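# Rehang the hose on the two empty hooks opposite

## Task

Take the hose off the hooks it hangs on now and hang it on both of the empty hooks on the facing wall. At the end it must hang motionless and not touch the floor, held up by the hooks alone and not by the robot. Release it and back the robot away. The robot must stay upright and not be leaning, or the task fails.

## Robot and tools

ROBOT. A LinearBot: a base that can drive in any direction, with a column about 1.75 m high. A carriage rides up and down it over 1.0 m (lift_m) and holds two identical six-joint arms, each ending in a two-finger gripper. The arm mounts sit at x 0.27 m, y +0.33 m (left) and -0.33 m (right) on the carriage, about 0.57 m + lift_m above the floor; carriage parts reach about 0.15 m under them. A hand reaches 0.78 m from its shoulder but only about 0.38 m below its mount. A hand is about 0.16 m long and 0.1 m wide (0.14 m opened). Parked joints 1 to 6 are 0, 0.05, 0.05, 1.45, 0, 0; parked, the robot is about 0.95 m wide and 0.7 m long. Cameras: carriage_camera, fixed, facing forward and tilted about 20 degrees down; left_wrist_camera and right_wrist_camera look out past the fingertips. Images are 672x504 pixels; a per-camera calibration (K, distortion, T_world_to_cam in the base frame) is supplied but may be slightly off.

FRAMES. Base frame: origin on the floor beneath the base centre, x forward, y left, z up. left_hand and right_hand are the points between each hand's finger pads, in this frame; quat_wxyz rotates base axes into hand axes (hand z along the fingers, fingers open along hand y; a hand pointing straight up with joints 1, 5, 6 at 0 reads 1, 0, 0, 0). Hand readings grow less accurate at long reach and under load (a level hand drops 10 to 17 cm carrying 1 kg). base_odometry is the base frame as it was at the start of the scene, from wheel turns only, so slip shows as travel; heading is positive to the left, -3.142 to 3.142.

execute_actions. Argument actions: a list holding one action or nothing (empty just reports state and images). An action may have base, joints, or both; their motions start at once. base holds exactly one relative offset, measured from the base's last reported position: translate_m (metres, forward positive, -2 to 2), strafe_m (metres, left positive, -2 to 2) or rotate_rad (radians, counter-clockwise positive, -6.3 to 6.3). joints is one dictionary for both arms, each key an absolute target: lift_m 0 to 1 m; left_/right_joint1_rad -2.617 to 3.054 (turn about vertical, 0 forward, positive left); joint2_rad 0 to 3.141 (shoulder: 0 upper arm back and level, 1.57 upright, 3.14 forward and level); joint3_rad 0 to 3.141 (elbow, 0 folded, 3.14 straight); joint4_rad -1.57 to 1.57 (wrist pitch, positive lifts fingertips); joint5_rad -1.57 to 1.57 (wrist yaw, positive swings fingertips right); joint6_rad -2.094 to 2.094 (roll, positive clockwise seen from the forearm); left_/right_gripper_m 0 to 0.093 m pad gap. Arms move up to 1.8 rad/s (joints 1-3) and 2.7 rad/s (4-6); an action lasts at most 15 s. A joint or base left out may keep pushing toward an earlier target. Unknown keys or out-of-range numbers reject the whole call. cameras: list of camera names or all; empty list gives no images. If a result reports a stop, the remaining calls in that reply are skipped.

wait: seconds, 0 to 10; nothing new is commanded. zoom_image: camera plus region [x0, y0, x1, y1] in pixels of that camera's latest full image, top-left origin, at most 504 by 504. read_manual: section "licences" only; moves nothing. finished_scene: scene, the number of the current scene; ends it irreversibly and reports success, so the hose must already hang on its own.

RESULTS. base_status and joint_status per motion: done (for the base, wheels turned the commanded amount, slip included; a 1-2 mm move can report done without moving); off_target (rested short and may still push; normal for a gripper holding something); contact_stop or time_out (target dropped, holds where it stopped); joint command not followed / not_followed (a self-collision check withheld that arm's targets, possibly retried later; the gripper still acts); limit_stop_at_motor_heat (resend the target). on_its_own covers what you did not command; held at gives the held target, not the position. motor_effort: percent of maximum, positive toward larger joint values, bracket = peak in the last action; readings carry fixed bias and noise. A lift effort that keeps dropping as the lift lowers means a hand or load is resting on something. drive_wheels (ignore sign) staying high at rest means the base is pressing on something. Joint torques are raw drive outputs with offsets and noise. Motor temperatures list each arm's joints. ARM HIT flags a hard self-collision.

HEAT. Outstretched arms heat quickly, even unloaded, including while you think. MOTOR HOT warns from 75 °C; 90 °C stops that arm for 10 s; at 100 °C the arm and its gripper go limp and drop. These show as OVER-TEMPERATURE FAULT.

CONTACT AND SAFETY. The base stops on excess wheel effort or an arm being shoved off position, but not during turns and often not while an arm is commanded; it may coast about 0.3 m after an arm touches something. The lift may miss a hand hitting something. Arms and grippers never stop on contact: they keep pushing and spring to target once freed. After a blocked drive, back off about 0.2 m the opposite way (undo a turn), again if still pressed, then retry. Never reverse into a table edge the column could strike. Grippers squeeze about 45 to 60 N per pad. The robot tips over easily and cannot recover, especially with the carriage high, arms extended, hands loaded, pulling on things or stopping sharply; about 1.5 kg in each forward-stretched hand can topple it, and only images reveal a lean. Do not let the arms strike or press on each other; when targets are withheld, move only the blocked arm clear first, the other in a later action. Avoid drops, slips, slams and hard shoves. Less robot motion time is better.

Each tool is called after "Emit:" as name(argument=value, ...), one argument or row to a line, values as JSON.

## Session

Emit:
execute_actions(
  actions=[],
)

Scene clock: 0.00 s.
Joint torques (N m, as the arm reports them, + toward a larger angle): no reading
Motor temperatures (°C, as the motors report them): left_arm=[22 24 22 23 24 24] | right_arm=[24 26 25 23 24 22]
base_odometry: x=+0.000 y=+0.000 heading=+0.000 (m, m, rad; odometry frame)
base_status: not commanded
joint_positions: lift_m=+0.297 left_joint1_rad=-0.019 left_joint2_rad=+0.042 left_joint3_rad=+0.052 left_joint4_rad=+1.405 left_joint5_rad=-0.038 left_joint6_rad=-0.050 left_gripper_m=+0.094 right_joint1_rad=-0.001 right_joint2_rad=+0.054 right_joint3_rad=+0.056 right_joint4_rad=+1.452 right_joint5_rad=+0.024 right_joint6_rad=+0.037 right_gripper_m=+0.095
joint_status: not commanded
motor_effort: lift_m=+26 drive_wheels=+1 (%)
left_hand: x=+0.3237 y=+0.3370 z=+1.2961 quat_wxyz=(+0.996, -0.020, +0.078, -0.033) (m; base frame)
right_hand: x=+0.3145 y=-0.3354 z=+1.2988 quat_wxyz=(+0.998, +0.013, +0.058, +0.017) (m; base frame)
pictures: carriage_camera, left_wrist_camera, right_wrist_camera
Images, in order (width x height): carriage_camera 672x504, left_wrist_camera 672x504, right_wrist_camera 672x504.

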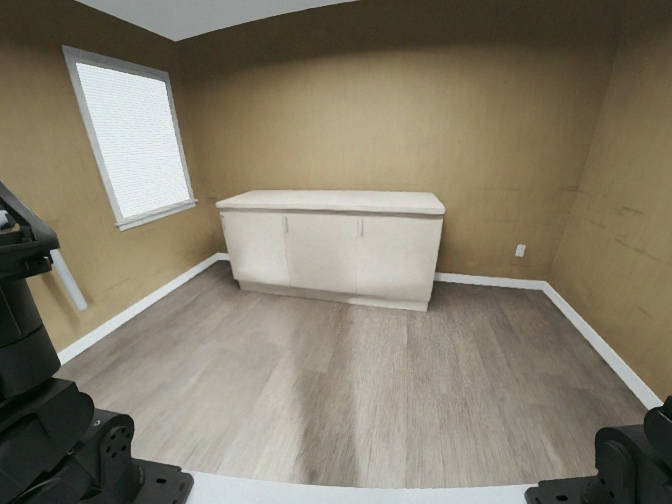

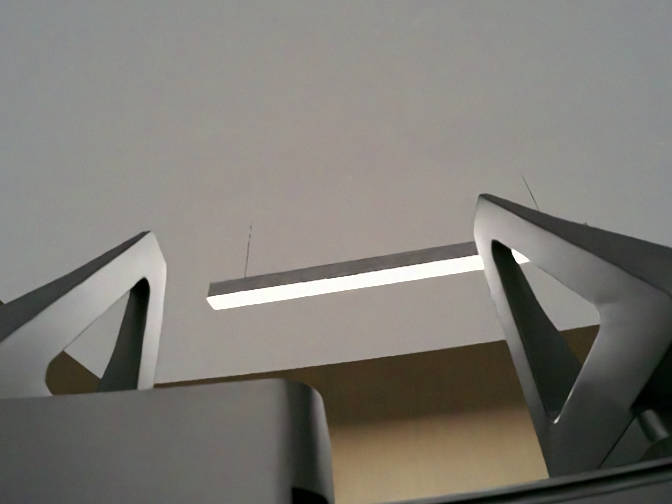

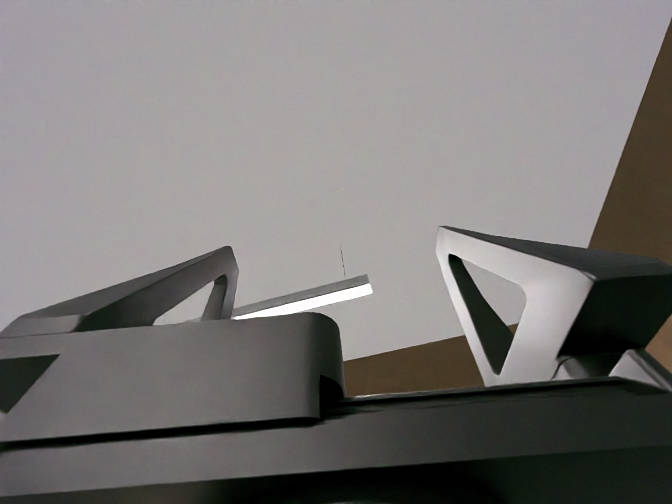

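Emit:
execute_actions(
  actions=[
    {"base":{"rotate_rad":-1.7}},
  ],
  cameras=["carriage_camera"],
)

Emit:
execute_actions(
  actions=[
    {"base":{"rotate_rad":-3.14}},
  ],
  cameras=["carriage_camera"],
)

Scene clock: 6.87 s.
Joint torques (N m, as the arm reports them, + toward a larger angle): left_arm=[ 0.36  4.14  5.73 -0.09  0.13  0.03] | right_arm=[-0.04  4.37  5.1  -0.11 -0.01 -0.07]
Motor temperatures (°C, as the motors report them): left_arm=[22 24 23 23 24 24] | right_arm=[24 27 26 23 24 22]
base_odometry: x=+0.000 y=+0.000 heading=-1.700 (m, m, rad; odometry frame)
base_status: done
joint_positions: lift_m=+0.297 left_joint1_rad=-0.019 left_joint2_rad=+0.042 left_joint3_rad=+0.052 left_joint4_rad=+1.404 left_joint5_rad=-0.038 left_joint6_rad=-0.050 left_gripper_m=+0.094 right_joint1_rad=-0.001 right_joint2_rad=+0.054 right_joint3_rad=+0.056 right_joint4_rad=+1.452 right_joint5_rad=+0.024 right_joint6_rad=+0.037 right_gripper_m=+0.095
joint_status: not commanded
motor_effort: lift_m=+22(24) drive_wheels=+1(8) (%)
left_hand: x=+0.3241 y=+0.3370 z=+1.2960 quat_wxyz=(+0.996, -0.020, +0.078, -0.033) (m; base frame)
right_hand: x=+0.3145 y=-0.3354 z=+1.2988 quat_wxyz=(+0.998, +0.013, +0.058, +0.017) (m; base frame)
pictures: carriage_camera
Images, in order (width x height): carriage_camera 672x504.

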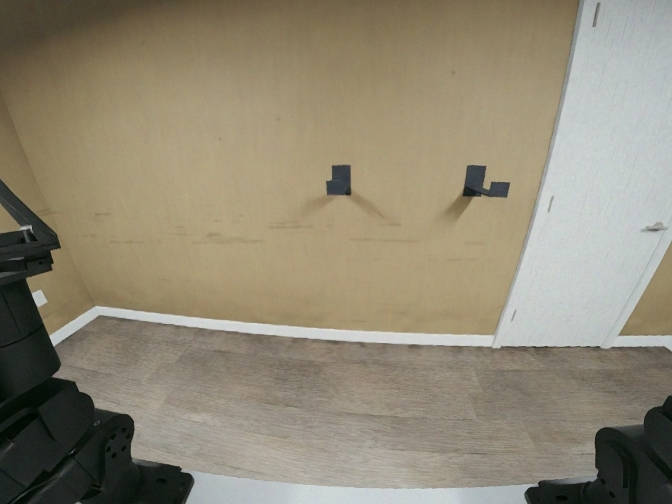

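Scene clock: 11.13 s.
Joint torques (N m, as the arm reports them, + toward a larger angle): left_arm=[ 0.46  3.87  5.7  -0.05  0.06  0.05] | right_arm=[-0.19  4.34  4.97 -0.11  0.   -0.06]
Motor temperatures (°C, as the motors report them): left_arm=[22 24 23 23 24 24] | right_arm=[24 27 26 23 24 22]
base_odometry: x=+0.000 y=+0.000 heading=+1.444 (m, m, rad; odometry frame)
base_status: done
joint_positions: lift_m=+0.297 left_joint1_rad=-0.019 left_joint2_rad=+0.042 left_joint3_rad=+0.052 left_joint4_rad=+1.402 left_joint5_rad=-0.038 left_joint6_rad=-0.050 left_gripper_m=+0.094 right_joint1_rad=-0.001 right_joint2_rad=+0.054 right_joint3_rad=+0.056 right_joint4_rad=+1.452 right_joint5_rad=+0.024 right_joint6_rad=+0.037 right_gripper_m=+0.095
joint_status: not commanded
motor_effort: lift_m=+22(22) drive_wheels=+1(7) (%)
left_hand: x=+0.3246 y=+0.3369 z=+1.2959 quat_wxyz=(+0.996, -0.020, +0.080, -0.033) (m; base frame)
right_hand: x=+0.3146 y=-0.3354 z=+1.2988 quat_wxyz=(+0.998, +0.013, +0.058, +0.017) (m; base frame)
pictures: carriage_camera
Images, in order (width x height): carriage_camera 672x504.

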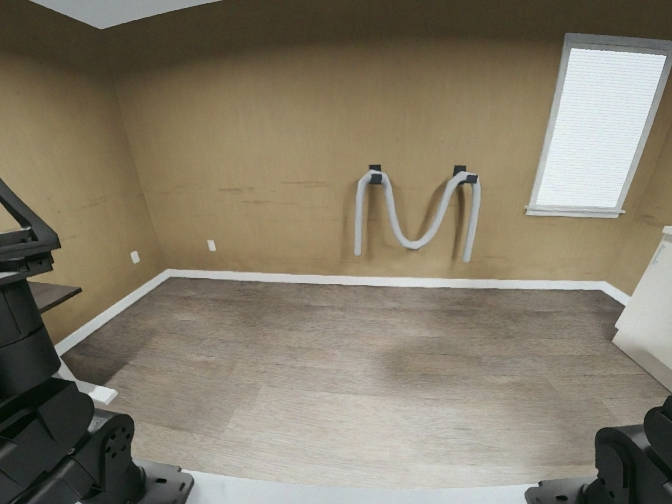

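Emit:
execute_actions(
  actions=[
    {"base":{"rotate_rad":-0.06},"joints":{"lift_m":0.1,"left_joint1_rad":0.5,"left_joint2_rad":1.2,"left_joint3_rad":1.0,"left_joint4_rad":0.2,"left_joint5_rad":0.5,"left_joint6_rad":0,"right_joint1_rad":-0.5,"right_joint2_rad":1.2,"right_joint3_rad":1.0,"right_joint4_rad":0.2,"right_joint5_rad":-0.5,"right_joint6_rad":0}},
  ],
  cameras=[],
)

Emit:
execute_actions(
  actions=[
    {"base":{"strafe_m":-0.39}},
  ],
  cameras=[],
)

Emit:
execute_actions(
  actions=[
    {"base":{"translate_m":1.25}},
  ],
)

Scene clock: 28.43 s.
Joint torques (N m, as the arm reports them, + toward a larger angle): left_arm=[ 0.82 -4.72  8.54  2.08  0.16  0.03] | right_arm=[-0.64 -5.23  8.4   2.3  -0.09 -0.14]
Motor temperatures (°C, as the motors report them): left_arm=[22 25 25 24 24 24] | right_arm=[24 27 27 24 24 22]
base_odometry: x=+0.000 y=+0.000 heading=+1.384 (m, m, rad; odometry frame)
base_status: done
joint_positions: lift_m=+0.100 left_joint1_rad=+0.491 left_joint2_rad=+1.197 left_joint3_rad=+0.986 left_joint4_rad=+0.203 left_joint5_rad=+0.488 left_joint6_rad=-0.007 left_gripper_m=+0.094 right_joint1_rad=-0.495 right_joint2_rad=+1.197 right_joint3_rad=+0.981 right_joint4_rad=+0.208 right_joint5_rad=-0.491 right_joint6_rad=+0.006 right_gripper_m=+0.095
joint_status: all done
motor_effort: lift_m=+21(22) drive_wheels=+2(5) (%)
left_hand: x=+0.6768 y=+0.4495 z=+1.0340 quat_wxyz=(+0.705, -0.005, +0.710, -0.003) (m; base frame)
right_hand: x=+0.6764 y=-0.4504 z=+1.0330 quat_wxyz=(+0.705, +0.005, +0.709, +0.002) (m; base frame)
pictures: none
No camera images: the call's "cameras" was empty. Leave "cameras" out to get every camera's image.

Scene clock: 31.30 s.
Joint torques (N m, as the arm reports them, + toward a larger angle): left_arm=[ 1.25 -4.6   8.77  2.04  0.21  0.1 ] | right_arm=[-0.52 -5.17  7.99  2.34 -0.09 -0.15]
Motor temperatures (°C, as the motors report them): left_arm=[22 25 26 25 24 24] | right_arm=[24 28 28 25 24 22]
base_odometry: x=+0.383 y=-0.073 heading=+1.383 (m, m, rad; odometry frame)
base_status: done
joint_positions: lift_m=+0.100 left_joint1_rad=+0.491 left_joint2_rad=+1.197 left_joint3_rad=+0.986 left_joint4_rad=+0.203 left_joint5_rad=+0.491 left_joint6_rad=-0.007 left_gripper_m=+0.094 right_joint1_rad=-0.495 right_joint2_rad=+1.197 right_joint3_rad=+0.987 right_joint4_rad=+0.208 right_joint5_rad=-0.493 right_joint6_rad=+0.006 right_gripper_m=+0.095
joint_status: not commanded
motor_effort: lift_m=+22(22) drive_wheels=-4(10) (%)
left_hand: x=+0.6768 y=+0.4490 z=+1.0340 quat_wxyz=(+0.705, -0.004, +0.710, -0.004) (m; base frame)
right_hand: x=+0.6763 y=-0.4503 z=+1.0356 quat_wxyz=(+0.707, +0.003, +0.708, +0.002) (m; base frame)
pictures: none
No camera images: the call's "cameras" was empty. Leave "cameras" out to get every camera's image.

Scene clock: 36.17 s.
Joint torques (N m, as the arm reports them, + toward a larger angle): left_arm=[ 0.96 -4.62  8.84  2.08  0.16  0.02] | right_arm=[-0.67 -5.19  7.85  2.31 -0.08 -0.15]
Motor temperatures (°C, as the motors report them): left_arm=[22 25 27 26 24 24] | right_arm=[24 28 29 27 24 22]
base_odometry: x=+0.617 y=+1.155 heading=+1.383 (m, m, rad; odometry frame)
base_status: done
joint_positions: lift_m=+0.100 left_joint1_rad=+0.491 left_joint2_rad=+1.197 left_joint3_rad=+0.986 left_joint4_rad=+0.203 left_joint5_rad=+0.491 left_joint6_rad=-0.007 left_gripper_m=+0.094 right_joint1_rad=-0.495 right_joint2_rad=+1.197 right_joint3_rad=+0.987 right_joint4_rad=+0.208 right_joint5_rad=-0.494 right_joint6_rad=+0.006 right_gripper_m=+0.095
joint_status: not commanded
motor_effort: lift_m=+21(23) drive_wheels=-3(6) (%)
left_hand: x=+0.6768 y=+0.4490 z=+1.0341 quat_wxyz=(+0.705, -0.004, +0.710, -0.004) (m; base frame)
right_hand: x=+0.6763 y=-0.4502 z=+1.0356 quat_wxyz=(+0.707, +0.003, +0.708, +0.002) (m; base frame)
pictures: carriage_camera, left_wrist_camera, right_wrist_camera
camera_calibration (this result's frames):
carriage_camera: T_world_to_cam=[[0.0822967, -0.995226, -0.0524726, 0.0506736], [-0.384338, 0.0168851, -0.923038, 1.08061], [0.919517, 0.0961303, -0.381114, 0.244606], [0, 0, 0, 1]] pos_world=[0.18623, 0.00867145, 1.09333]
left_wrist_camera: T_world_to_cam=[[-0.0467642, -0.997783, -0.0473607, 0.527284], [-0.64077, 0.0663366, -0.764861, 1.19367], [0.766307, -0.00542076, -0.642452, 0.276405], [0, 0, 0, 1]] pos_world=[0.577716, 0.448429, 1.11554]
right_wrist_camera: T_world_to_cam=[[-0.00266037, -0.998011, -0.0629844, -0.378316], [-0.570576, 0.0532407, -0.819517, 1.25829], [0.82124, 0.0337572, -0.569583, 0.178949], [0, 0, 0, 1]] pos_world=[0.569984, -0.450596, 1.10929]
Images, in order (width x height): carriage_camera 672x504, left_wrist_camera 672x504, right_wrist_camera 672x504.

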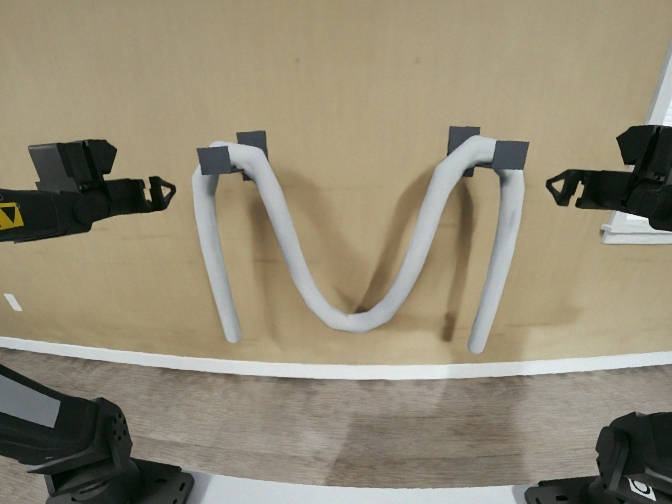

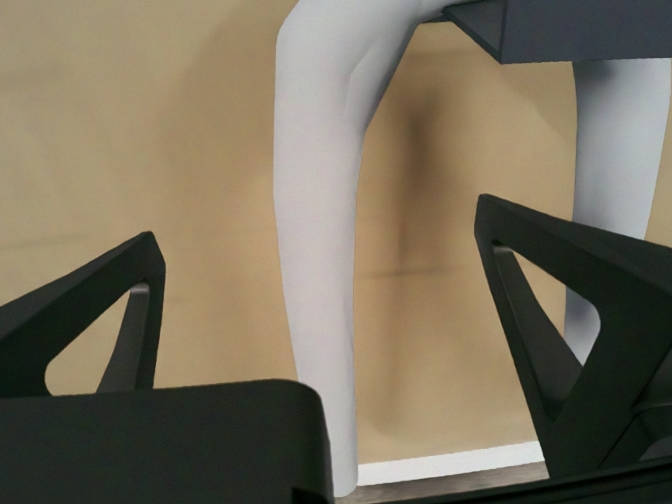

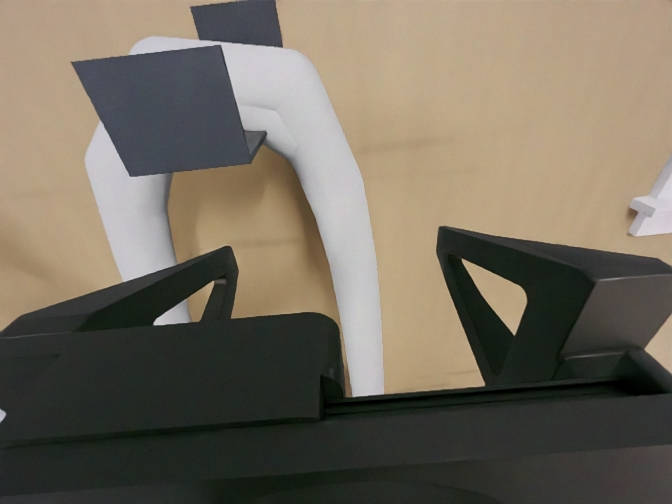

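Emit:
execute_actions(
  actions=[
    {"base":{"translate_m":0.15},"joints":{"lift_m":0.04}},
  ],
)

Scene clock: 41.20 s.
Joint torques (N m, as the arm reports them, + toward a larger angle): left_arm=[ 0.99 -4.46  8.12  2.01  0.15  0.05] | right_arm=[-0.58 -5.1   7.34  2.35 -0.06 -0.15]
Motor temperatures (°C, as the motors report them): left_arm=[22 25 28 28 24 24] | right_arm=[24 28 30 28 24 22]
base_odometry: x=+0.646 y=+1.302 heading=+1.382 (m, m, rad; odometry frame)
base_status: done
joint_positions: lift_m=+0.040 left_joint1_rad=+0.491 left_joint2_rad=+1.197 left_joint3_rad=+0.997 left_joint4_rad=+0.204 left_joint5_rad=+0.492 left_joint6_rad=-0.007 left_gripper_m=+0.094 right_joint1_rad=-0.495 right_joint2_rad=+1.197 right_joint3_rad=+0.996 right_joint4_rad=+0.205 right_joint5_rad=-0.494 right_joint6_rad=+0.006 right_gripper_m=+0.095
joint_status: all done
motor_effort: lift_m=+24(21) drive_wheels=-3(7) (%)
left_hand: x=+0.6767 y=+0.4488 z=+0.9794 quat_wxyz=(+0.708, -0.002, +0.706, -0.002) (m; base frame)
right_hand: x=+0.6762 y=-0.4501 z=+0.9793 quat_wxyz=(+0.708, +0.002, +0.706, +0.001) (m; base frame)
pictures: carriage_camera, left_wrist_camera, right_wrist_camera
camera_calibration (this result's frames):
carriage_camera: T_world_to_cam=[[0.0822967, -0.995226, -0.0524726, 0.0475237], [-0.384338, 0.0168851, -0.923038, 1.0252], [0.919517, 0.0961303, -0.381114, 0.221728], [0, 0, 0, 1]] pos_world=[0.18623, 0.00867145, 1.0333]
left_wrist_camera: T_world_to_cam=[[-0.0469999, -0.997466, -0.0534117, 0.530462], [-0.632708, 0.0711042, -0.771119, 1.15035], [0.772962, -0.00244846, -0.634447, 0.227664], [0, 0, 0, 1]] pos_world=[0.576793, 0.447881, 1.05983]
right_wrist_camera: T_world_to_cam=[[-0.00156842, -0.998191, -0.0600989, -0.385333], [-0.566207, 0.0504238, -0.822719, 1.21106], [0.824262, 0.032738, -0.565262, 0.140233], [0, 0, 0, 1]] pos_world=[0.569515, -0.450293, 1.05247]
Images, in order (width x height): carriage_camera 672x504, left_wrist_camera 672x504, right_wrist_camera 672x504.

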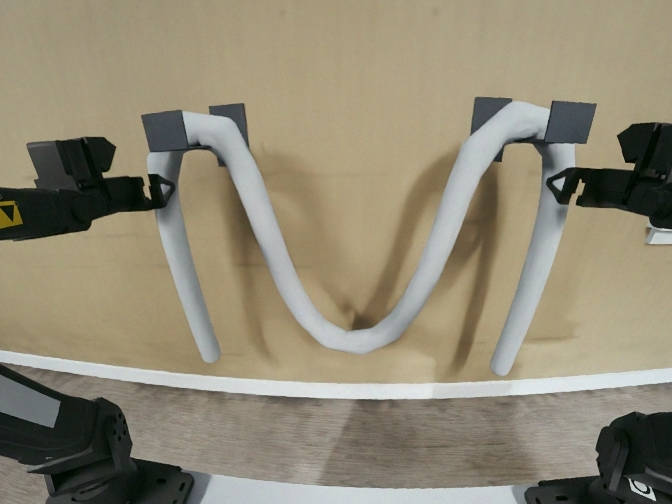

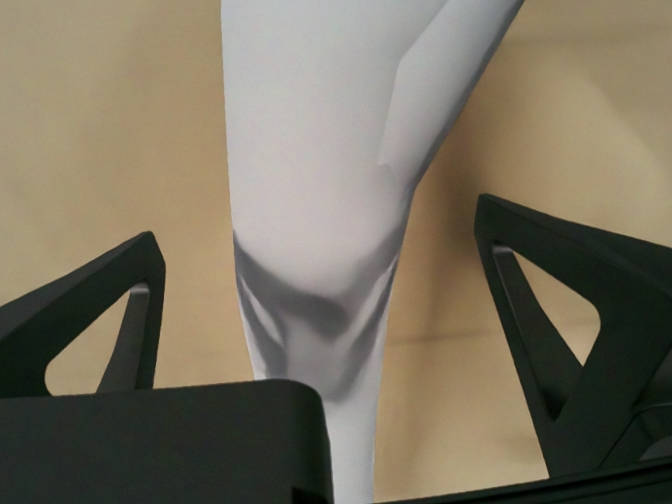

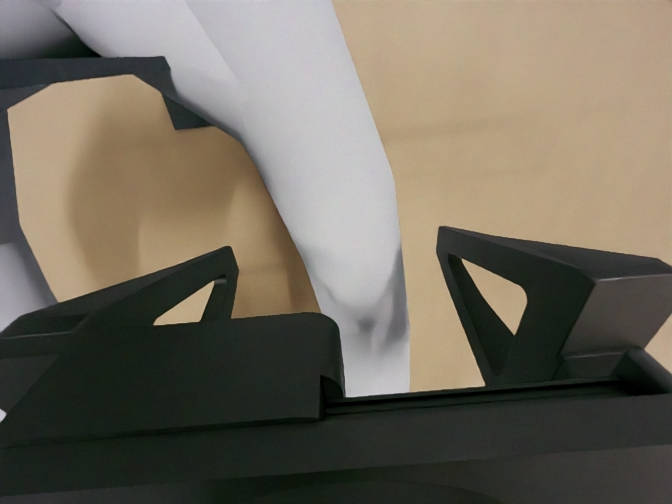

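Emit:
execute_actions(
  actions=[
    {"base":{"translate_m":0.06},"joints":{"lift_m":0.02,"right_joint1_rad":-0.56,"right_joint5_rad":-0.56}},
  ],
)

Emit:
execute_actions(
  actions=[
    {"joints":{"left_gripper_m":0.02,"right_gripper_m":0.02}},
  ],
)

Scene clock: 44.53 s.
Joint torques (N m, as the arm reports them, + toward a larger angle): left_arm=[ 0.79 -4.73  8.    2.12  0.15  0.06] | right_arm=[-0.12 -5.09  7.26  2.37 -0.07 -0.14]
Motor temperatures (°C, as the motors report them): left_arm=[22 25 28 28 24 24] | right_arm=[24 28 30 29 24 22]
base_odometry: x=+0.657 y=+1.361 heading=+1.382 (m, m, rad; odometry frame)
base_status: done
joint_positions: lift_m=+0.020 left_joint1_rad=+0.491 left_joint2_rad=+1.197 left_joint3_rad=+0.997 left_joint4_rad=+0.203 left_joint5_rad=+0.493 left_joint6_rad=-0.007 left_gripper_m=+0.094 right_joint1_rad=-0.559 right_joint2_rad=+1.196 right_joint3_rad=+0.996 right_joint4_rad=+0.204 right_joint5_rad=-0.552 right_joint6_rad=+0.006 right_gripper_m=+0.095
joint_status: all done
motor_effort: lift_m=+21(21) drive_wheels=-2(7) (%)
left_hand: x=+0.6768 y=+0.4487 z=+0.9590 quat_wxyz=(+0.708, -0.002, +0.706, -0.003) (m; base frame)
right_hand: x=+0.6681 y=-0.4646 z=+0.9593 quat_wxyz=(+0.708, +0.004, +0.706, -0.001) (m; base frame)
pictures: carriage_camera, left_wrist_camera, right_wrist_camera
camera_calibration (this result's frames):
carriage_camera: T_world_to_cam=[[0.0822967, -0.995226, -0.0524726, 0.0464747], [-0.384338, 0.0168851, -0.923038, 1.00675], [0.919517, 0.0961303, -0.381114, 0.214109], [0, 0, 0, 1]] pos_world=[0.18623, 0.00867145, 1.01331]
left_wrist_camera: T_world_to_cam=[[-0.0478323, -0.997468, -0.0526323, 0.529109], [-0.633692, 0.0710344, -0.770317, 1.13461], [0.772105, -0.00349335, -0.635485, 0.216702], [0, 0, 0, 1]] pos_world=[0.576988, 0.44793, 1.03957]
right_wrist_camera: T_world_to_cam=[[-0.00730765, -0.998167, -0.0600827, -0.397283], [-0.566279, 0.0536525, -0.822466, 1.19206], [0.824181, 0.0280133, -0.565633, 0.134221], [0, 0, 0, 1]] pos_world=[0.561513, -0.464272, 1.03248]
Images, in order (width x height): carriage_camera 672x504, left_wrist_camera 672x504, right_wrist_camera 672x504.

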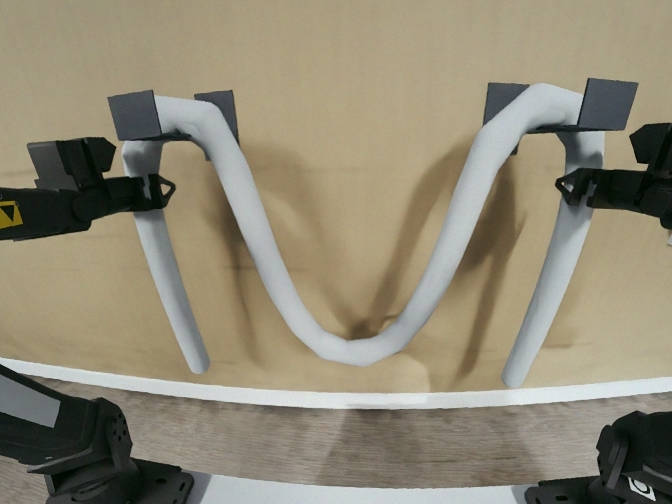

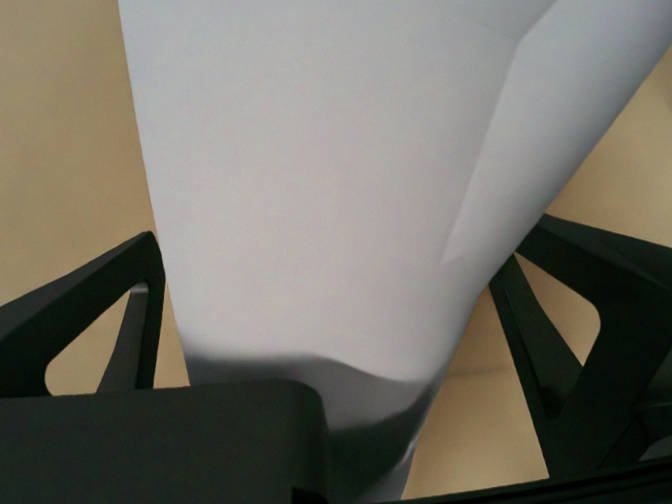

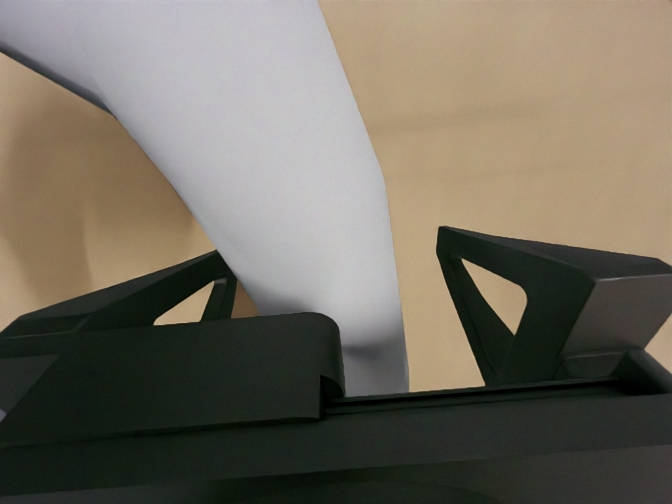

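Scene clock: 45.20 s.
Joint torques (N m, as the arm reports them, + toward a larger angle): left_arm=[ 1.05 -4.74  7.91  2.07  0.05  0.02] | right_arm=[-0.38 -5.09  7.39  2.32  0.05 -0.12]
Motor temperatures (°C, as the motors report them): left_arm=[22 25 29 28 24 24] | right_arm=[24 28 30 29 24 22]
base_odometry: x=+0.657 y=+1.361 heading=+1.382 (m, m, rad; odometry frame)
base_status: not commanded
joint_positions: lift_m=+0.020 left_joint1_rad=+0.491 left_joint2_rad=+1.197 left_joint3_rad=+0.997 left_joint4_rad=+0.203 left_joint5_rad=+0.501 left_joint6_rad=-0.003 left_gripper_m=+0.061 right_joint1_rad=-0.558 right_joint2_rad=+1.196 right_joint3_rad=+0.996 right_joint4_rad=+0.207 right_joint5_rad=-0.563 right_joint6_rad=+0.004 right_gripper_m=+0.062
joint_status: left_gripper_m off_target (ended at +0.061, target +0.020); right_gripper_m off_target (ended at +0.062, target +0.020)
motor_effort: lift_m=+23(21) drive_wheels=-2(2) (%)
left_hand: x=+0.6768 y=+0.4473 z=+0.9591 quat_wxyz=(+0.708, +0.003, +0.706, -0.004) (m; base frame)
right_hand: x=+0.6682 y=-0.4625 z=+0.9598 quat_wxyz=(+0.709, -0.001, +0.705, +0.002) (m; base frame)
pictures: carriage_camera, left_wrist_camera, right_wrist_camera
camera_calibration (this result's frames):
carriage_camera: T_world_to_cam=[[0.0822967, -0.995226, -0.0524726, 0.0464747], [-0.384338, 0.0168851, -0.923038, 1.00675], [0.919517, 0.0961303, -0.381114, 0.214109], [0, 0, 0, 1]] pos_world=[0.18623, 0.00867145, 1.01331]
left_wrist_camera: T_world_to_cam=[[-0.0557902, -0.99679, -0.0574133, 0.537408], [-0.632818, 0.0797797, -0.770179, 1.13014], [0.772288, -0.00663626, -0.635238, 0.217802], [0, 0, 0, 1]] pos_world=[0.576947, 0.446967, 1.03962]
right_wrist_camera: T_world_to_cam=[[0.00421842, -0.998391, -0.0565442, -0.406329], [-0.565267, 0.0442633, -0.82372, 1.1886], [0.824898, 0.0354373, -0.56417, 0.135912], [0, 0, 0, 1]] pos_world=[0.561476, -0.463103, 1.03277]
Images, in order (width x height): carriage_camera 672x504, left_wrist_camera 672x504, right_wrist_camera 672x504.

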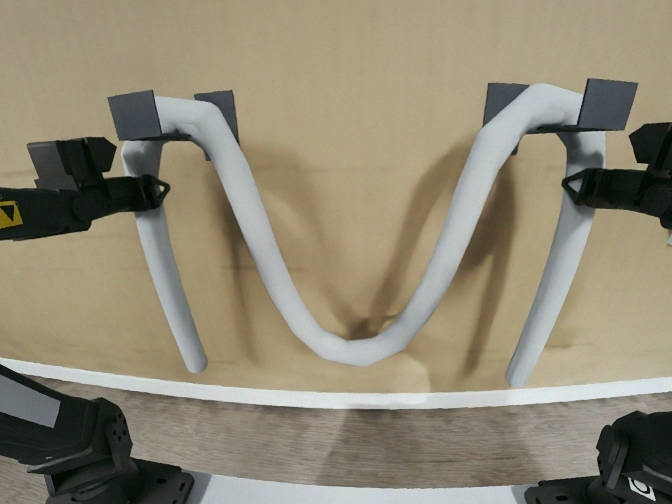

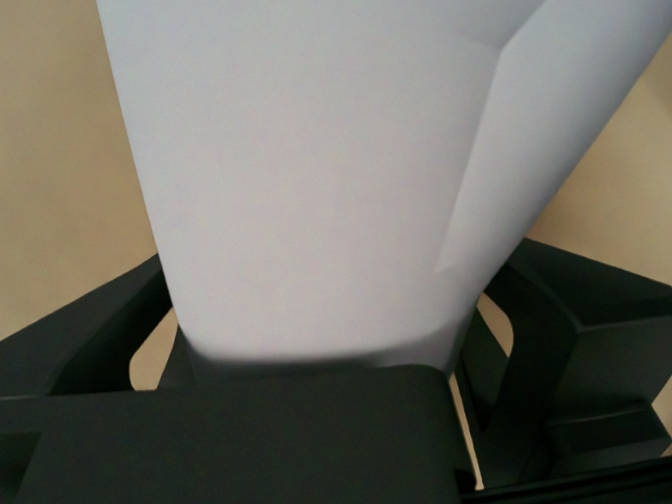

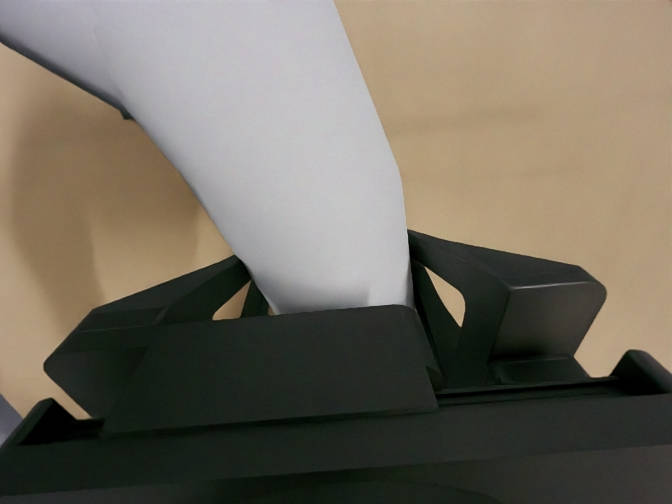

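Emit:
execute_actions(
  actions=[
    {"joints":{"lift_m":0.2,"left_joint1_rad":0.62,"right_joint1_rad":-0.66}},
  ],
  cameras=["carriage_camera"],
)

Scene clock: 48.50 s.
Joint torques (N m, as the arm reports them, + toward a larger angle): left_arm=[ 2.51 -5.19  8.45  3.02 -0.67 -0.57] | right_arm=[-1.39 -6.06  8.19  3.34  0.45  0.68]
Motor temperatures (°C, as the motors report them): left_arm=[22 26 29 29 24 24] | right_arm=[24 28 31 30 24 22]
base_odometry: x=+0.657 y=+1.361 heading=+1.382 (m, m, rad; odometry frame)
base_status: not commanded
joint_positions: lift_m=+0.200 left_joint1_rad=+0.587 left_joint2_rad=+1.205 left_joint3_rad=+0.987 left_joint4_rad=+0.107 left_joint5_rad=+0.592 left_joint6_rad=+0.063 left_gripper_m=+0.061 right_joint1_rad=-0.646 right_joint2_rad=+1.205 right_joint3_rad=+0.984 right_joint4_rad=+0.103 right_joint5_rad=-0.612 right_joint6_rad=-0.060 right_gripper_m=+0.062
joint_status: left_joint1_rad off_target (ended at +0.587, target +0.620); the others done
motor_effort: lift_m=+24(32) drive_wheels=-2(2) (%)
left_hand: x=+0.6651 y=+0.4690 z=+1.1103 quat_wxyz=(+0.674, +0.003, +0.739, -0.002) (m; base frame)
right_hand: x=+0.6563 y=-0.4879 z=+1.1083 quat_wxyz=(+0.672, +0.015, +0.740, -0.008) (m; base frame)
pictures: carriage_camera
camera_calibration (this result's frames):
carriage_camera: T_world_to_cam=[[0.0822967, -0.995226, -0.0524726, 0.0558982], [-0.384338, 0.0168851, -0.923038, 1.17251], [0.919517, 0.0961303, -0.381114, 0.282552], [0, 0, 0, 1]] pos_world=[0.18623, 0.00867145, 1.19289]
Images, in order (width x height): carriage_camera 672x504.

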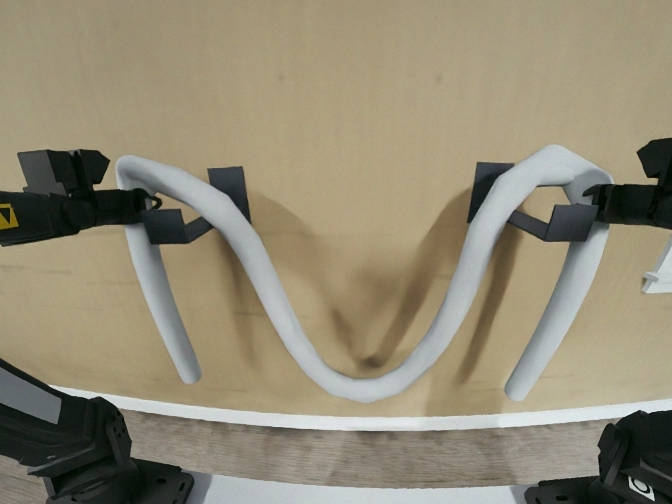

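Emit:
execute_actions(
  actions=[
    {"joints":{"lift_m":0.52,"left_joint1_rad":0.56,"right_joint1_rad":-0.6,"left_joint4_rad":0.3,"right_joint4_rad":0.3}},
  ],
  cameras=["carriage_camera"],
)

Scene clock: 51.80 s.
Joint torques (N m, as the arm reports them, + toward a larger angle): left_arm=[ 1.41 -6.69 10.19  3.22 -0.01 -0.34] | right_arm=[-1.06 -7.37  9.12  3.82  0.08  0.41]
Motor temperatures (°C, as the motors report them): left_arm=[22 26 30 32 24 24] | right_arm=[25 28 32 33 24 22]
base_odometry: x=+0.657 y=+1.361 heading=+1.382 (m, m, rad; odometry frame)
base_status: not commanded
joint_positions: lift_m=+0.520 left_joint1_rad=+0.543 left_joint2_rad=+1.220 left_joint3_rad=+0.968 left_joint4_rad=+0.194 left_joint5_rad=+0.514 left_joint6_rad=+0.042 left_gripper_m=+0.061 right_joint1_rad=-0.592 right_joint2_rad=+1.220 right_joint3_rad=+0.969 right_joint4_rad=+0.158 right_joint5_rad=-0.572 right_joint6_rad=-0.040 right_gripper_m=+0.062
joint_status: left_joint4_rad off_target (ended at +0.194, target +0.300); right_joint4_rad off_target (ended at +0.157, target +0.300); the others done
motor_effort: lift_m=+26(33) drive_wheels=+1(2) (%)
left_hand: x=+0.6749 y=+0.4682 z=+1.4345 quat_wxyz=(+0.689, -0.006, +0.725, +0.015) (m; base frame)
right_hand: x=+0.6679 y=-0.4766 z=+1.4270 quat_wxyz=(+0.679, +0.011, +0.734, -0.002) (m; base frame)
pictures: carriage_camera
camera_calibration (this result's frames):
carriage_camera: T_world_to_cam=[[0.0822967, -0.995226, -0.0524726, 0.072693], [-0.384338, 0.0168851, -0.923038, 1.46795], [0.919517, 0.0961303, -0.381114, 0.404535], [0, 0, 0, 1]] pos_world=[0.18623, 0.00867145, 1.51296]
Images, in order (width x height): carriage_camera 672x504.

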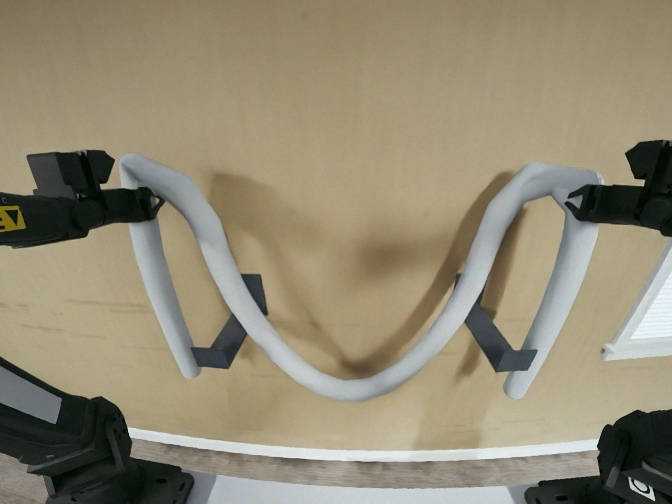

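Emit:
execute_actions(
  actions=[
    {"base":{"translate_m":-1.6},"joints":{"lift_m":0.6}},
  ],
  cameras=["carriage_camera"],
)

Emit:
execute_actions(
  actions=[
    {"base":{"rotate_rad":3.14}},
  ],
  cameras=[],
)

Emit:
execute_actions(
  actions=[
    {"base":{"strafe_m":-0.57}},
  ],
  cameras=[],
)

Emit:
execute_actions(
  actions=[
    {"base":{"translate_m":0.25},"joints":{"lift_m":0.65}},
  ],
  cameras=["carriage_camera"],
)

Scene clock: 62.10 s.
Joint torques (N m, as the arm reports them, + toward a larger angle): left_arm=[ 1.32 -7.38 10.04  3.14 -0.02 -0.28] | right_arm=[-1.08 -8.33  9.07  3.88  0.05  0.42]
Motor temperatures (°C, as the motors report them): left_arm=[22 27 32 37 24 24] | right_arm=[25 29 34 41 24 22]
base_odometry: x=+0.357 y=-0.210 heading=+1.382 (m, m, rad; odometry frame)
base_status: done
joint_positions: lift_m=+0.600 left_joint1_rad=+0.543 left_joint2_rad=+1.230 left_joint3_rad=+0.968 left_joint4_rad=+0.189 left_joint5_rad=+0.511 left_joint6_rad=+0.040 left_gripper_m=+0.061 right_joint1_rad=-0.592 right_joint2_rad=+1.229 right_joint3_rad=+0.969 right_joint4_rad=+0.153 right_joint5_rad=-0.571 right_joint6_rad=-0.037 right_gripper_m=+0.062
joint_status: all done
motor_effort: lift_m=+27(30) drive_wheels=-1(12) (%)
left_hand: x=+0.6767 y=+0.4698 z=+1.5096 quat_wxyz=(+0.684, -0.010, +0.729, +0.012) (m; base frame)
right_hand: x=+0.6694 y=-0.4778 z=+1.5028 quat_wxyz=(+0.675, +0.014, +0.738, +0.001) (m; base frame)
pictures: carriage_camera
camera_calibration (this result's frames):
carriage_camera: T_world_to_cam=[[0.0822967, -0.995226, -0.0524726, 0.0768883], [-0.384338, 0.0168851, -0.923038, 1.54175], [0.919517, 0.0961303, -0.381114, 0.435006], [0, 0, 0, 1]] pos_world=[0.18623, 0.00867145, 1.59291]
Images, in order (width x height): carriage_camera 672x504.

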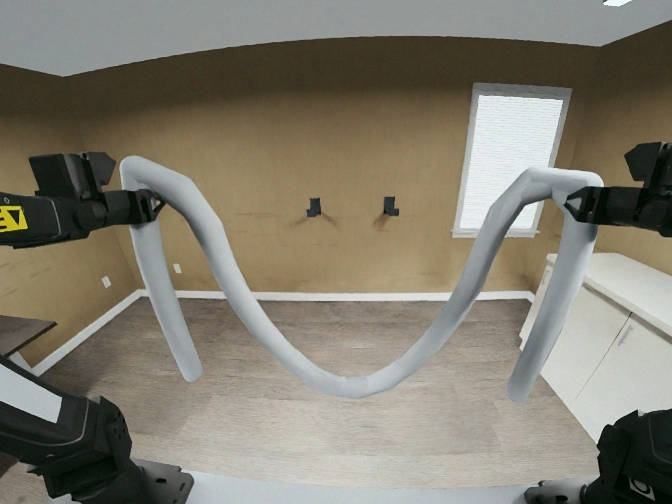

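Scene clock: 66.37 s.
Joint torques (N m, as the arm reports them, + toward a larger angle): left_arm=[ 0.76 -7.29 10.19  3.29  0.11 -0.37] | right_arm=[-0.63 -8.85  9.25  3.92  0.07  0.38]
Motor temperatures (°C, as the motors report them): left_arm=[22 27 33 39 24 24] | right_arm=[25 30 35 43 24 22]
base_odometry: x=+0.357 y=-0.210 heading=-1.762 (m, m, rad; odometry frame)
base_status: done
joint_positions: lift_m=+0.600 left_joint1_rad=+0.552 left_joint2_rad=+1.230 left_joint3_rad=+0.968 left_joint4_rad=+0.187 left_joint5_rad=+0.493 left_joint6_rad=+0.040 left_gripper_m=+0.061 right_joint1_rad=-0.596 right_joint2_rad=+1.234 right_joint3_rad=+0.969 right_joint4_rad=+0.150 right_joint5_rad=-0.572 right_joint6_rad=-0.035 right_gripper_m=+0.062
joint_status: not commanded
motor_effort: lift_m=+24(28) drive_wheels=+1(10) (%)
left_hand: x=+0.6753 y=+0.4763 z=+1.5090 quat_wxyz=(+0.683, -0.019, +0.730, +0.021) (m; base frame)
right_hand: x=+0.6697 y=-0.4798 z=+1.5000 quat_wxyz=(+0.672, +0.018, +0.740, +0.002) (m; base frame)
pictures: none
No camera images: the call's "cameras" was empty. Leave "cameras" out to get every camera's image.

Scene clock: 69.77 s.
Joint torques (N m, as the arm reports them, + toward a larger angle): left_arm=[ 0.98 -7.44  9.93  3.25  0.12 -0.37] | right_arm=[-0.66 -8.83  9.13  3.9   0.06  0.38]
Motor temperatures (°C, as the motors report them): left_arm=[22 28 34 40 24 24] | right_arm=[25 30 35 45 24 22]
base_odometry: x=-0.203 y=-0.103 heading=-1.761 (m, m, rad; odometry frame)
base_status: done
joint_positions: lift_m=+0.600 left_joint1_rad=+0.552 left_joint2_rad=+1.230 left_joint3_rad=+0.968 left_joint4_rad=+0.183 left_joint5_rad=+0.502 left_joint6_rad=+0.040 left_gripper_m=+0.061 right_joint1_rad=-0.596 right_joint2_rad=+1.234 right_joint3_rad=+0.969 right_joint4_rad=+0.149 right_joint5_rad=-0.568 right_joint6_rad=-0.035 right_gripper_m=+0.062
joint_status: not commanded
motor_effort: lift_m=+27(27) drive_wheels=-3(9) (%)
left_hand: x=+0.6753 y=+0.4746 z=+1.5082 quat_wxyz=(+0.682, -0.017, +0.731, +0.017) (m; base frame)
right_hand: x=+0.6697 y=-0.4804 z=+1.4998 quat_wxyz=(+0.672, +0.019, +0.741, +0.001) (m; base frame)
pictures: none
No camera images: the call's "cameras" was empty. Leave "cameras" out to get every camera's image.

Scene clock: 72.07 s.
Joint torques (N m, as the arm reports them, + toward a larger angle): left_arm=[ 0.86 -7.19 10.14  3.27  0.09 -0.29] | right_arm=[-0.65 -8.48  9.18  3.94  0.06  0.34]
Motor temperatures (°C, as the motors report them): left_arm=[22 28 34 41 24 24] | right_arm=[25 30 35 46 24 22]
base_odometry: x=-0.251 y=-0.348 heading=-1.761 (m, m, rad; odometry frame)
base_status: done
joint_positions: lift_m=+0.650 left_joint1_rad=+0.552 left_joint2_rad=+1.227 left_joint3_rad=+0.968 left_joint4_rad=+0.182 left_joint5_rad=+0.502 left_joint6_rad=+0.037 left_gripper_m=+0.061 right_joint1_rad=-0.596 right_joint2_rad=+1.230 right_joint3_rad=+0.969 right_joint4_rad=+0.147 right_joint5_rad=-0.568 right_joint6_rad=-0.033 right_gripper_m=+0.062
joint_status: all done
motor_effort: lift_m=+27(32) drive_wheels=-3(8) (%)
left_hand: x=+0.6749 y=+0.4743 z=+1.5588 quat_wxyz=(+0.683, -0.018, +0.730, +0.016) (m; base frame)
right_hand: x=+0.6689 y=-0.4799 z=+1.5508 quat_wxyz=(+0.672, +0.020, +0.740, +0.001) (m; base frame)
pictures: carriage_camera
camera_calibration (this result's frames):
carriage_camera: T_world_to_cam=[[0.0822967, -0.995226, -0.0524726, 0.0795117], [-0.384338, 0.0168851, -0.923038, 1.5879], [0.919517, 0.0961303, -0.381114, 0.45406], [0, 0, 0, 1]] pos_world=[0.18623, 0.00867145, 1.64291]
Images, in order (width x height): carriage_camera 672x504.

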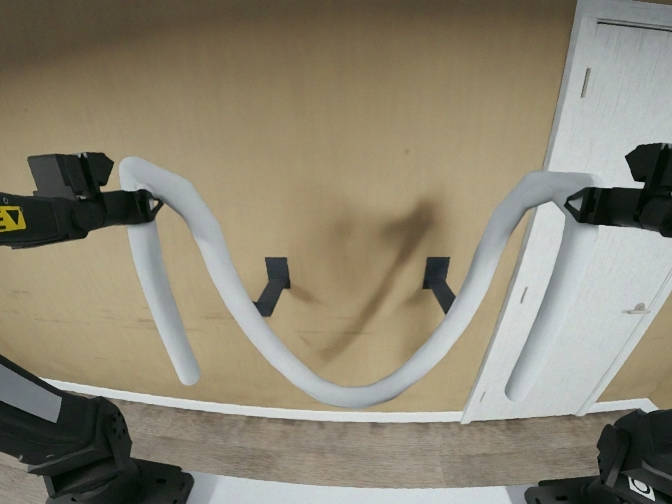

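Emit:
execute_actions(
  actions=[
    {"base":{"translate_m":0.27},"joints":{"lift_m":0.68}},
  ],
  cameras=["carriage_camera"],
)

Scene clock: 76.60 s.
Joint torques (N m, as the arm reports them, + toward a larger angle): left_arm=[ 0.89 -6.98 10.56  3.3   0.08 -0.33] | right_arm=[-0.67 -8.35  9.18  3.94  0.03  0.33]
Motor temperatures (°C, as the motors report them): left_arm=[22 28 35 42 24 24] | right_arm=[25 31 36 48 24 22]
base_odometry: x=-0.302 y=-0.613 heading=-1.762 (m, m, rad; odometry frame)
base_status: done
joint_positions: lift_m=+0.680 left_joint1_rad=+0.552 left_joint2_rad=+1.227 left_joint3_rad=+0.968 left_joint4_rad=+0.180 left_joint5_rad=+0.502 left_joint6_rad=+0.037 left_gripper_m=+0.061 right_joint1_rad=-0.596 right_joint2_rad=+1.229 right_joint3_rad=+0.969 right_joint4_rad=+0.145 right_joint5_rad=-0.568 right_joint6_rad=-0.033 right_gripper_m=+0.062
joint_status: all done
motor_effort: lift_m=+25(31) drive_wheels=-3(8) (%)
left_hand: x=+0.6748 y=+0.4743 z=+1.5885 quat_wxyz=(+0.682, -0.018, +0.731, +0.016) (m; base frame)
right_hand: x=+0.6686 y=-0.4797 z=+1.5809 quat_wxyz=(+0.672, +0.020, +0.740, +0.002) (m; base frame)
pictures: carriage_camera
camera_calibration (this result's frames):
carriage_camera: T_world_to_cam=[[0.0822967, -0.995226, -0.0524726, 0.0810868], [-0.384338, 0.0168851, -0.923038, 1.6156], [0.919517, 0.0961303, -0.381114, 0.4655], [0, 0, 0, 1]] pos_world=[0.18623, 0.00867145, 1.67293]
Images, in order (width x height): carriage_camera 672x504.

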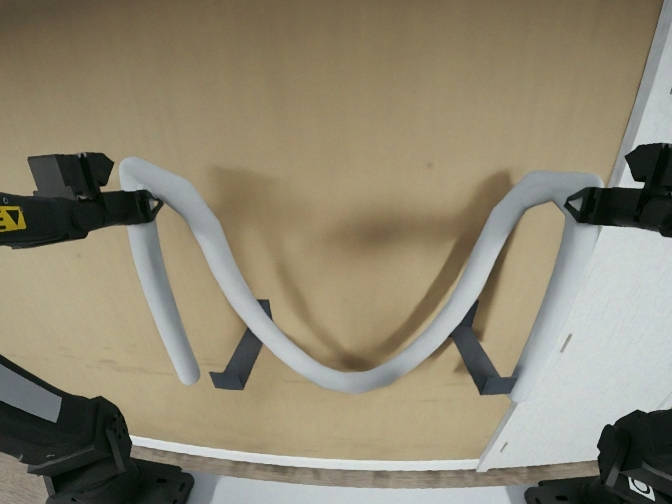

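Emit:
execute_actions(
  actions=[
    {"base":{"translate_m":0.02},"joints":{"lift_m":0.42}},
  ],
  cameras=["carriage_camera"],
)

Scene clock: 79.23 s.
Joint torques (N m, as the arm reports them, + toward a larger angle): left_arm=[ 0.86 -6.73 10.19  3.27 -0.02 -0.29] | right_arm=[-0.55 -8.14  9.21  3.95  0.1   0.35]
Motor temperatures (°C, as the motors report them): left_arm=[22 28 35 43 24 24] | right_arm=[25 31 37 50 24 22]
base_odometry: x=-0.306 y=-0.633 heading=-1.762 (m, m, rad; odometry frame)
base_status: done
joint_positions: lift_m=+0.420 left_joint1_rad=+0.552 left_joint2_rad=+1.225 left_joint3_rad=+0.968 left_joint4_rad=+0.182 left_joint5_rad=+0.508 left_joint6_rad=+0.031 left_gripper_m=+0.061 right_joint1_rad=-0.596 right_joint2_rad=+1.227 right_joint3_rad=+0.969 right_joint4_rad=+0.144 right_joint5_rad=-0.572 right_joint6_rad=-0.032 right_gripper_m=+0.062
joint_status: all done
motor_effort: lift_m=+24(26) drive_wheels=-2(8) (%)
left_hand: x=+0.6745 y=+0.4731 z=+1.3301 quat_wxyz=(+0.684, -0.017, +0.729, +0.013) (m; base frame)
right_hand: x=+0.6683 y=-0.4788 z=+1.3216 quat_wxyz=(+0.672, +0.019, +0.740, +0.003) (m; base frame)
pictures: carriage_camera
camera_calibration (this result's frames):
carriage_camera: T_world_to_cam=[[0.0822967, -0.995226, -0.0524726, 0.0674533], [-0.384338, 0.0168851, -0.923038, 1.37578], [0.919517, 0.0961303, -0.381114, 0.366478], [0, 0, 0, 1]] pos_world=[0.18623, 0.00867145, 1.41311]
Images, in order (width x height): carriage_camera 672x504.

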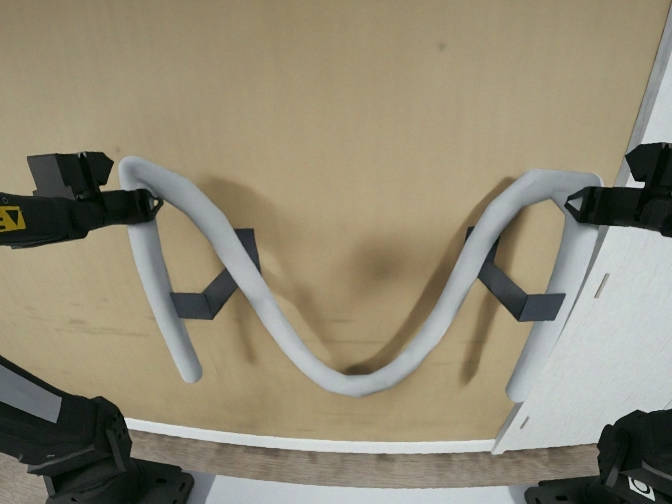

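Emit:
execute_actions(
  actions=[
    {"joints":{"lift_m":0.2}},
  ],
  cameras=["carriage_camera"],
)

Emit:
execute_actions(
  actions=[
    {"joints":{"lift_m":0.08}},
  ],
  cameras=["carriage_camera"],
)

Scene clock: 82.90 s.
Joint torques (N m, as the arm reports them, + toward a larger angle): left_arm=[ 0.88 -7.05 10.21  2.85 -0.16 -0.25] | right_arm=[-0.76 -8.3   9.13  3.25  0.35  0.19]
Motor temperatures (°C, as the motors report them): left_arm=[22 29 36 43 24 24] | right_arm=[25 31 37 51 24 22]
base_odometry: x=-0.306 y=-0.633 heading=-1.762 (m, m, rad; odometry frame)
base_status: not commanded
joint_positions: lift_m=+0.200 left_joint1_rad=+0.552 left_joint2_rad=+1.225 left_joint3_rad=+0.968 left_joint4_rad=+0.228 left_joint5_rad=+0.531 left_joint6_rad=+0.022 left_gripper_m=+0.061 right_joint1_rad=-0.594 right_joint2_rad=+1.227 right_joint3_rad=+0.969 right_joint4_rad=+0.210 right_joint5_rad=-0.601 right_joint6_rad=-0.020 right_gripper_m=+0.062
joint_status: all done
on_its_own: left_joint4_rad moved +0.046 toward your old target +0.300; right_joint4_rad moved +0.065 toward your old target +0.300
motor_effort: lift_m=+25(23) drive_wheels=-2(2) (%)
left_hand: x=+0.6750 y=+0.4693 z=+1.1204 quat_wxyz=(+0.698, -0.004, +0.716, +0.010) (m; base frame)
right_hand: x=+0.6696 y=-0.4737 z=+1.1160 quat_wxyz=(+0.693, +0.000, +0.721, +0.006) (m; base frame)
pictures: carriage_camera
camera_calibration (this result's frames):
carriage_camera: T_world_to_cam=[[0.0822967, -0.995226, -0.0524726, 0.0559116], [-0.384338, 0.0168851, -0.923038, 1.17275], [0.919517, 0.0961303, -0.381114, 0.28265], [0, 0, 0, 1]] pos_world=[0.18623, 0.00867145, 1.19315]
Images, in order (width x height): carriage_camera 672x504.

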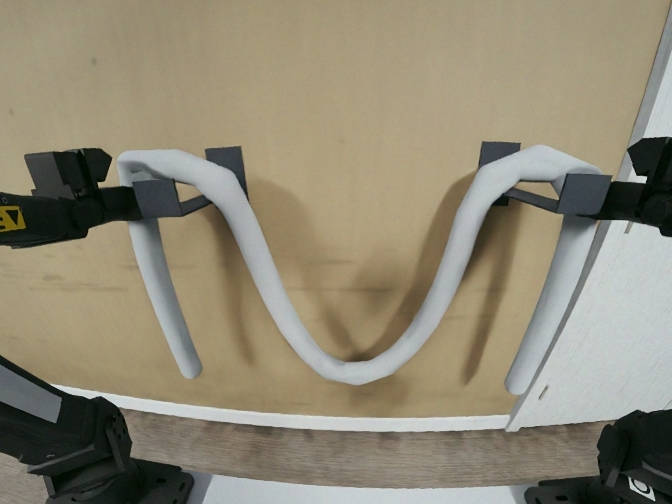

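Scene clock: 84.03 s.
Joint torques (N m, as the arm reports them, + toward a larger angle): left_arm=[ 1.08 -5.93  9.18  2.33 -0.2   0.06] | right_arm=[-0.84 -5.44  6.66  1.78  0.34 -0.11]
Motor temperatures (°C, as the motors report them): left_arm=[22 29 36 43 24 24] | right_arm=[25 31 37 50 24 22]
base_odometry: x=-0.306 y=-0.633 heading=-1.762 (m, m, rad; odometry frame)
base_status: not commanded
joint_positions: lift_m=+0.080 left_joint1_rad=+0.552 left_joint2_rad=+1.214 left_joint3_rad=+0.979 left_joint4_rad=+0.274 left_joint5_rad=+0.527 left_joint6_rad=-0.004 left_gripper_m=+0.061 right_joint1_rad=-0.592 right_joint2_rad=+1.201 right_joint3_rad=+1.005 right_joint4_rad=+0.351 right_joint5_rad=-0.590 right_joint6_rad=+0.004 right_gripper_m=+0.062
joint_status: all done
on_its_own: left_joint4_rad moved +0.046 to your old target +0.300
motor_effort: lift_m=+22(21) drive_wheels=-2(2) (%)
left_hand: x=+0.6727 y=+0.4686 z=+1.0201 quat_wxyz=(+0.719, -0.003, +0.695, +0.015) (m; base frame)
right_hand: x=+0.6622 y=-0.4701 z=+1.0534 quat_wxyz=(+0.751, -0.028, +0.660, -0.030) (m; base frame)
pictures: carriage_camera
camera_calibration (this result's frames):
carriage_camera: T_world_to_cam=[[0.0822967, -0.995226, -0.0524726, 0.0496242], [-0.384338, 0.0168851, -0.923038, 1.06215], [0.919517, 0.0961303, -0.381114, 0.236984], [0, 0, 0, 1]] pos_world=[0.18623, 0.00867145, 1.07333]
Images, in order (width x height): carriage_camera 672x504.

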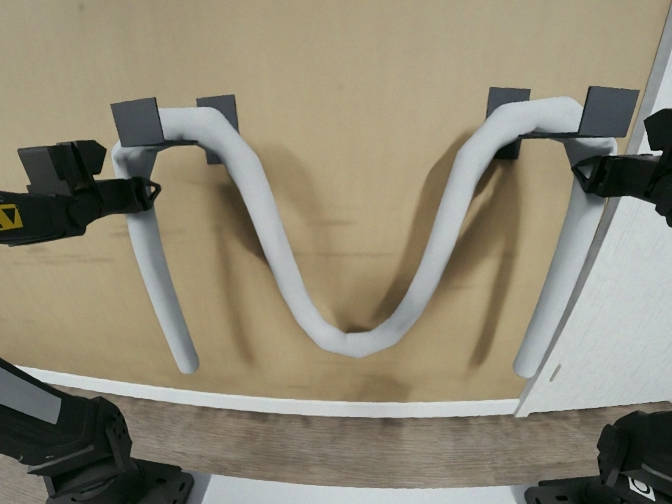

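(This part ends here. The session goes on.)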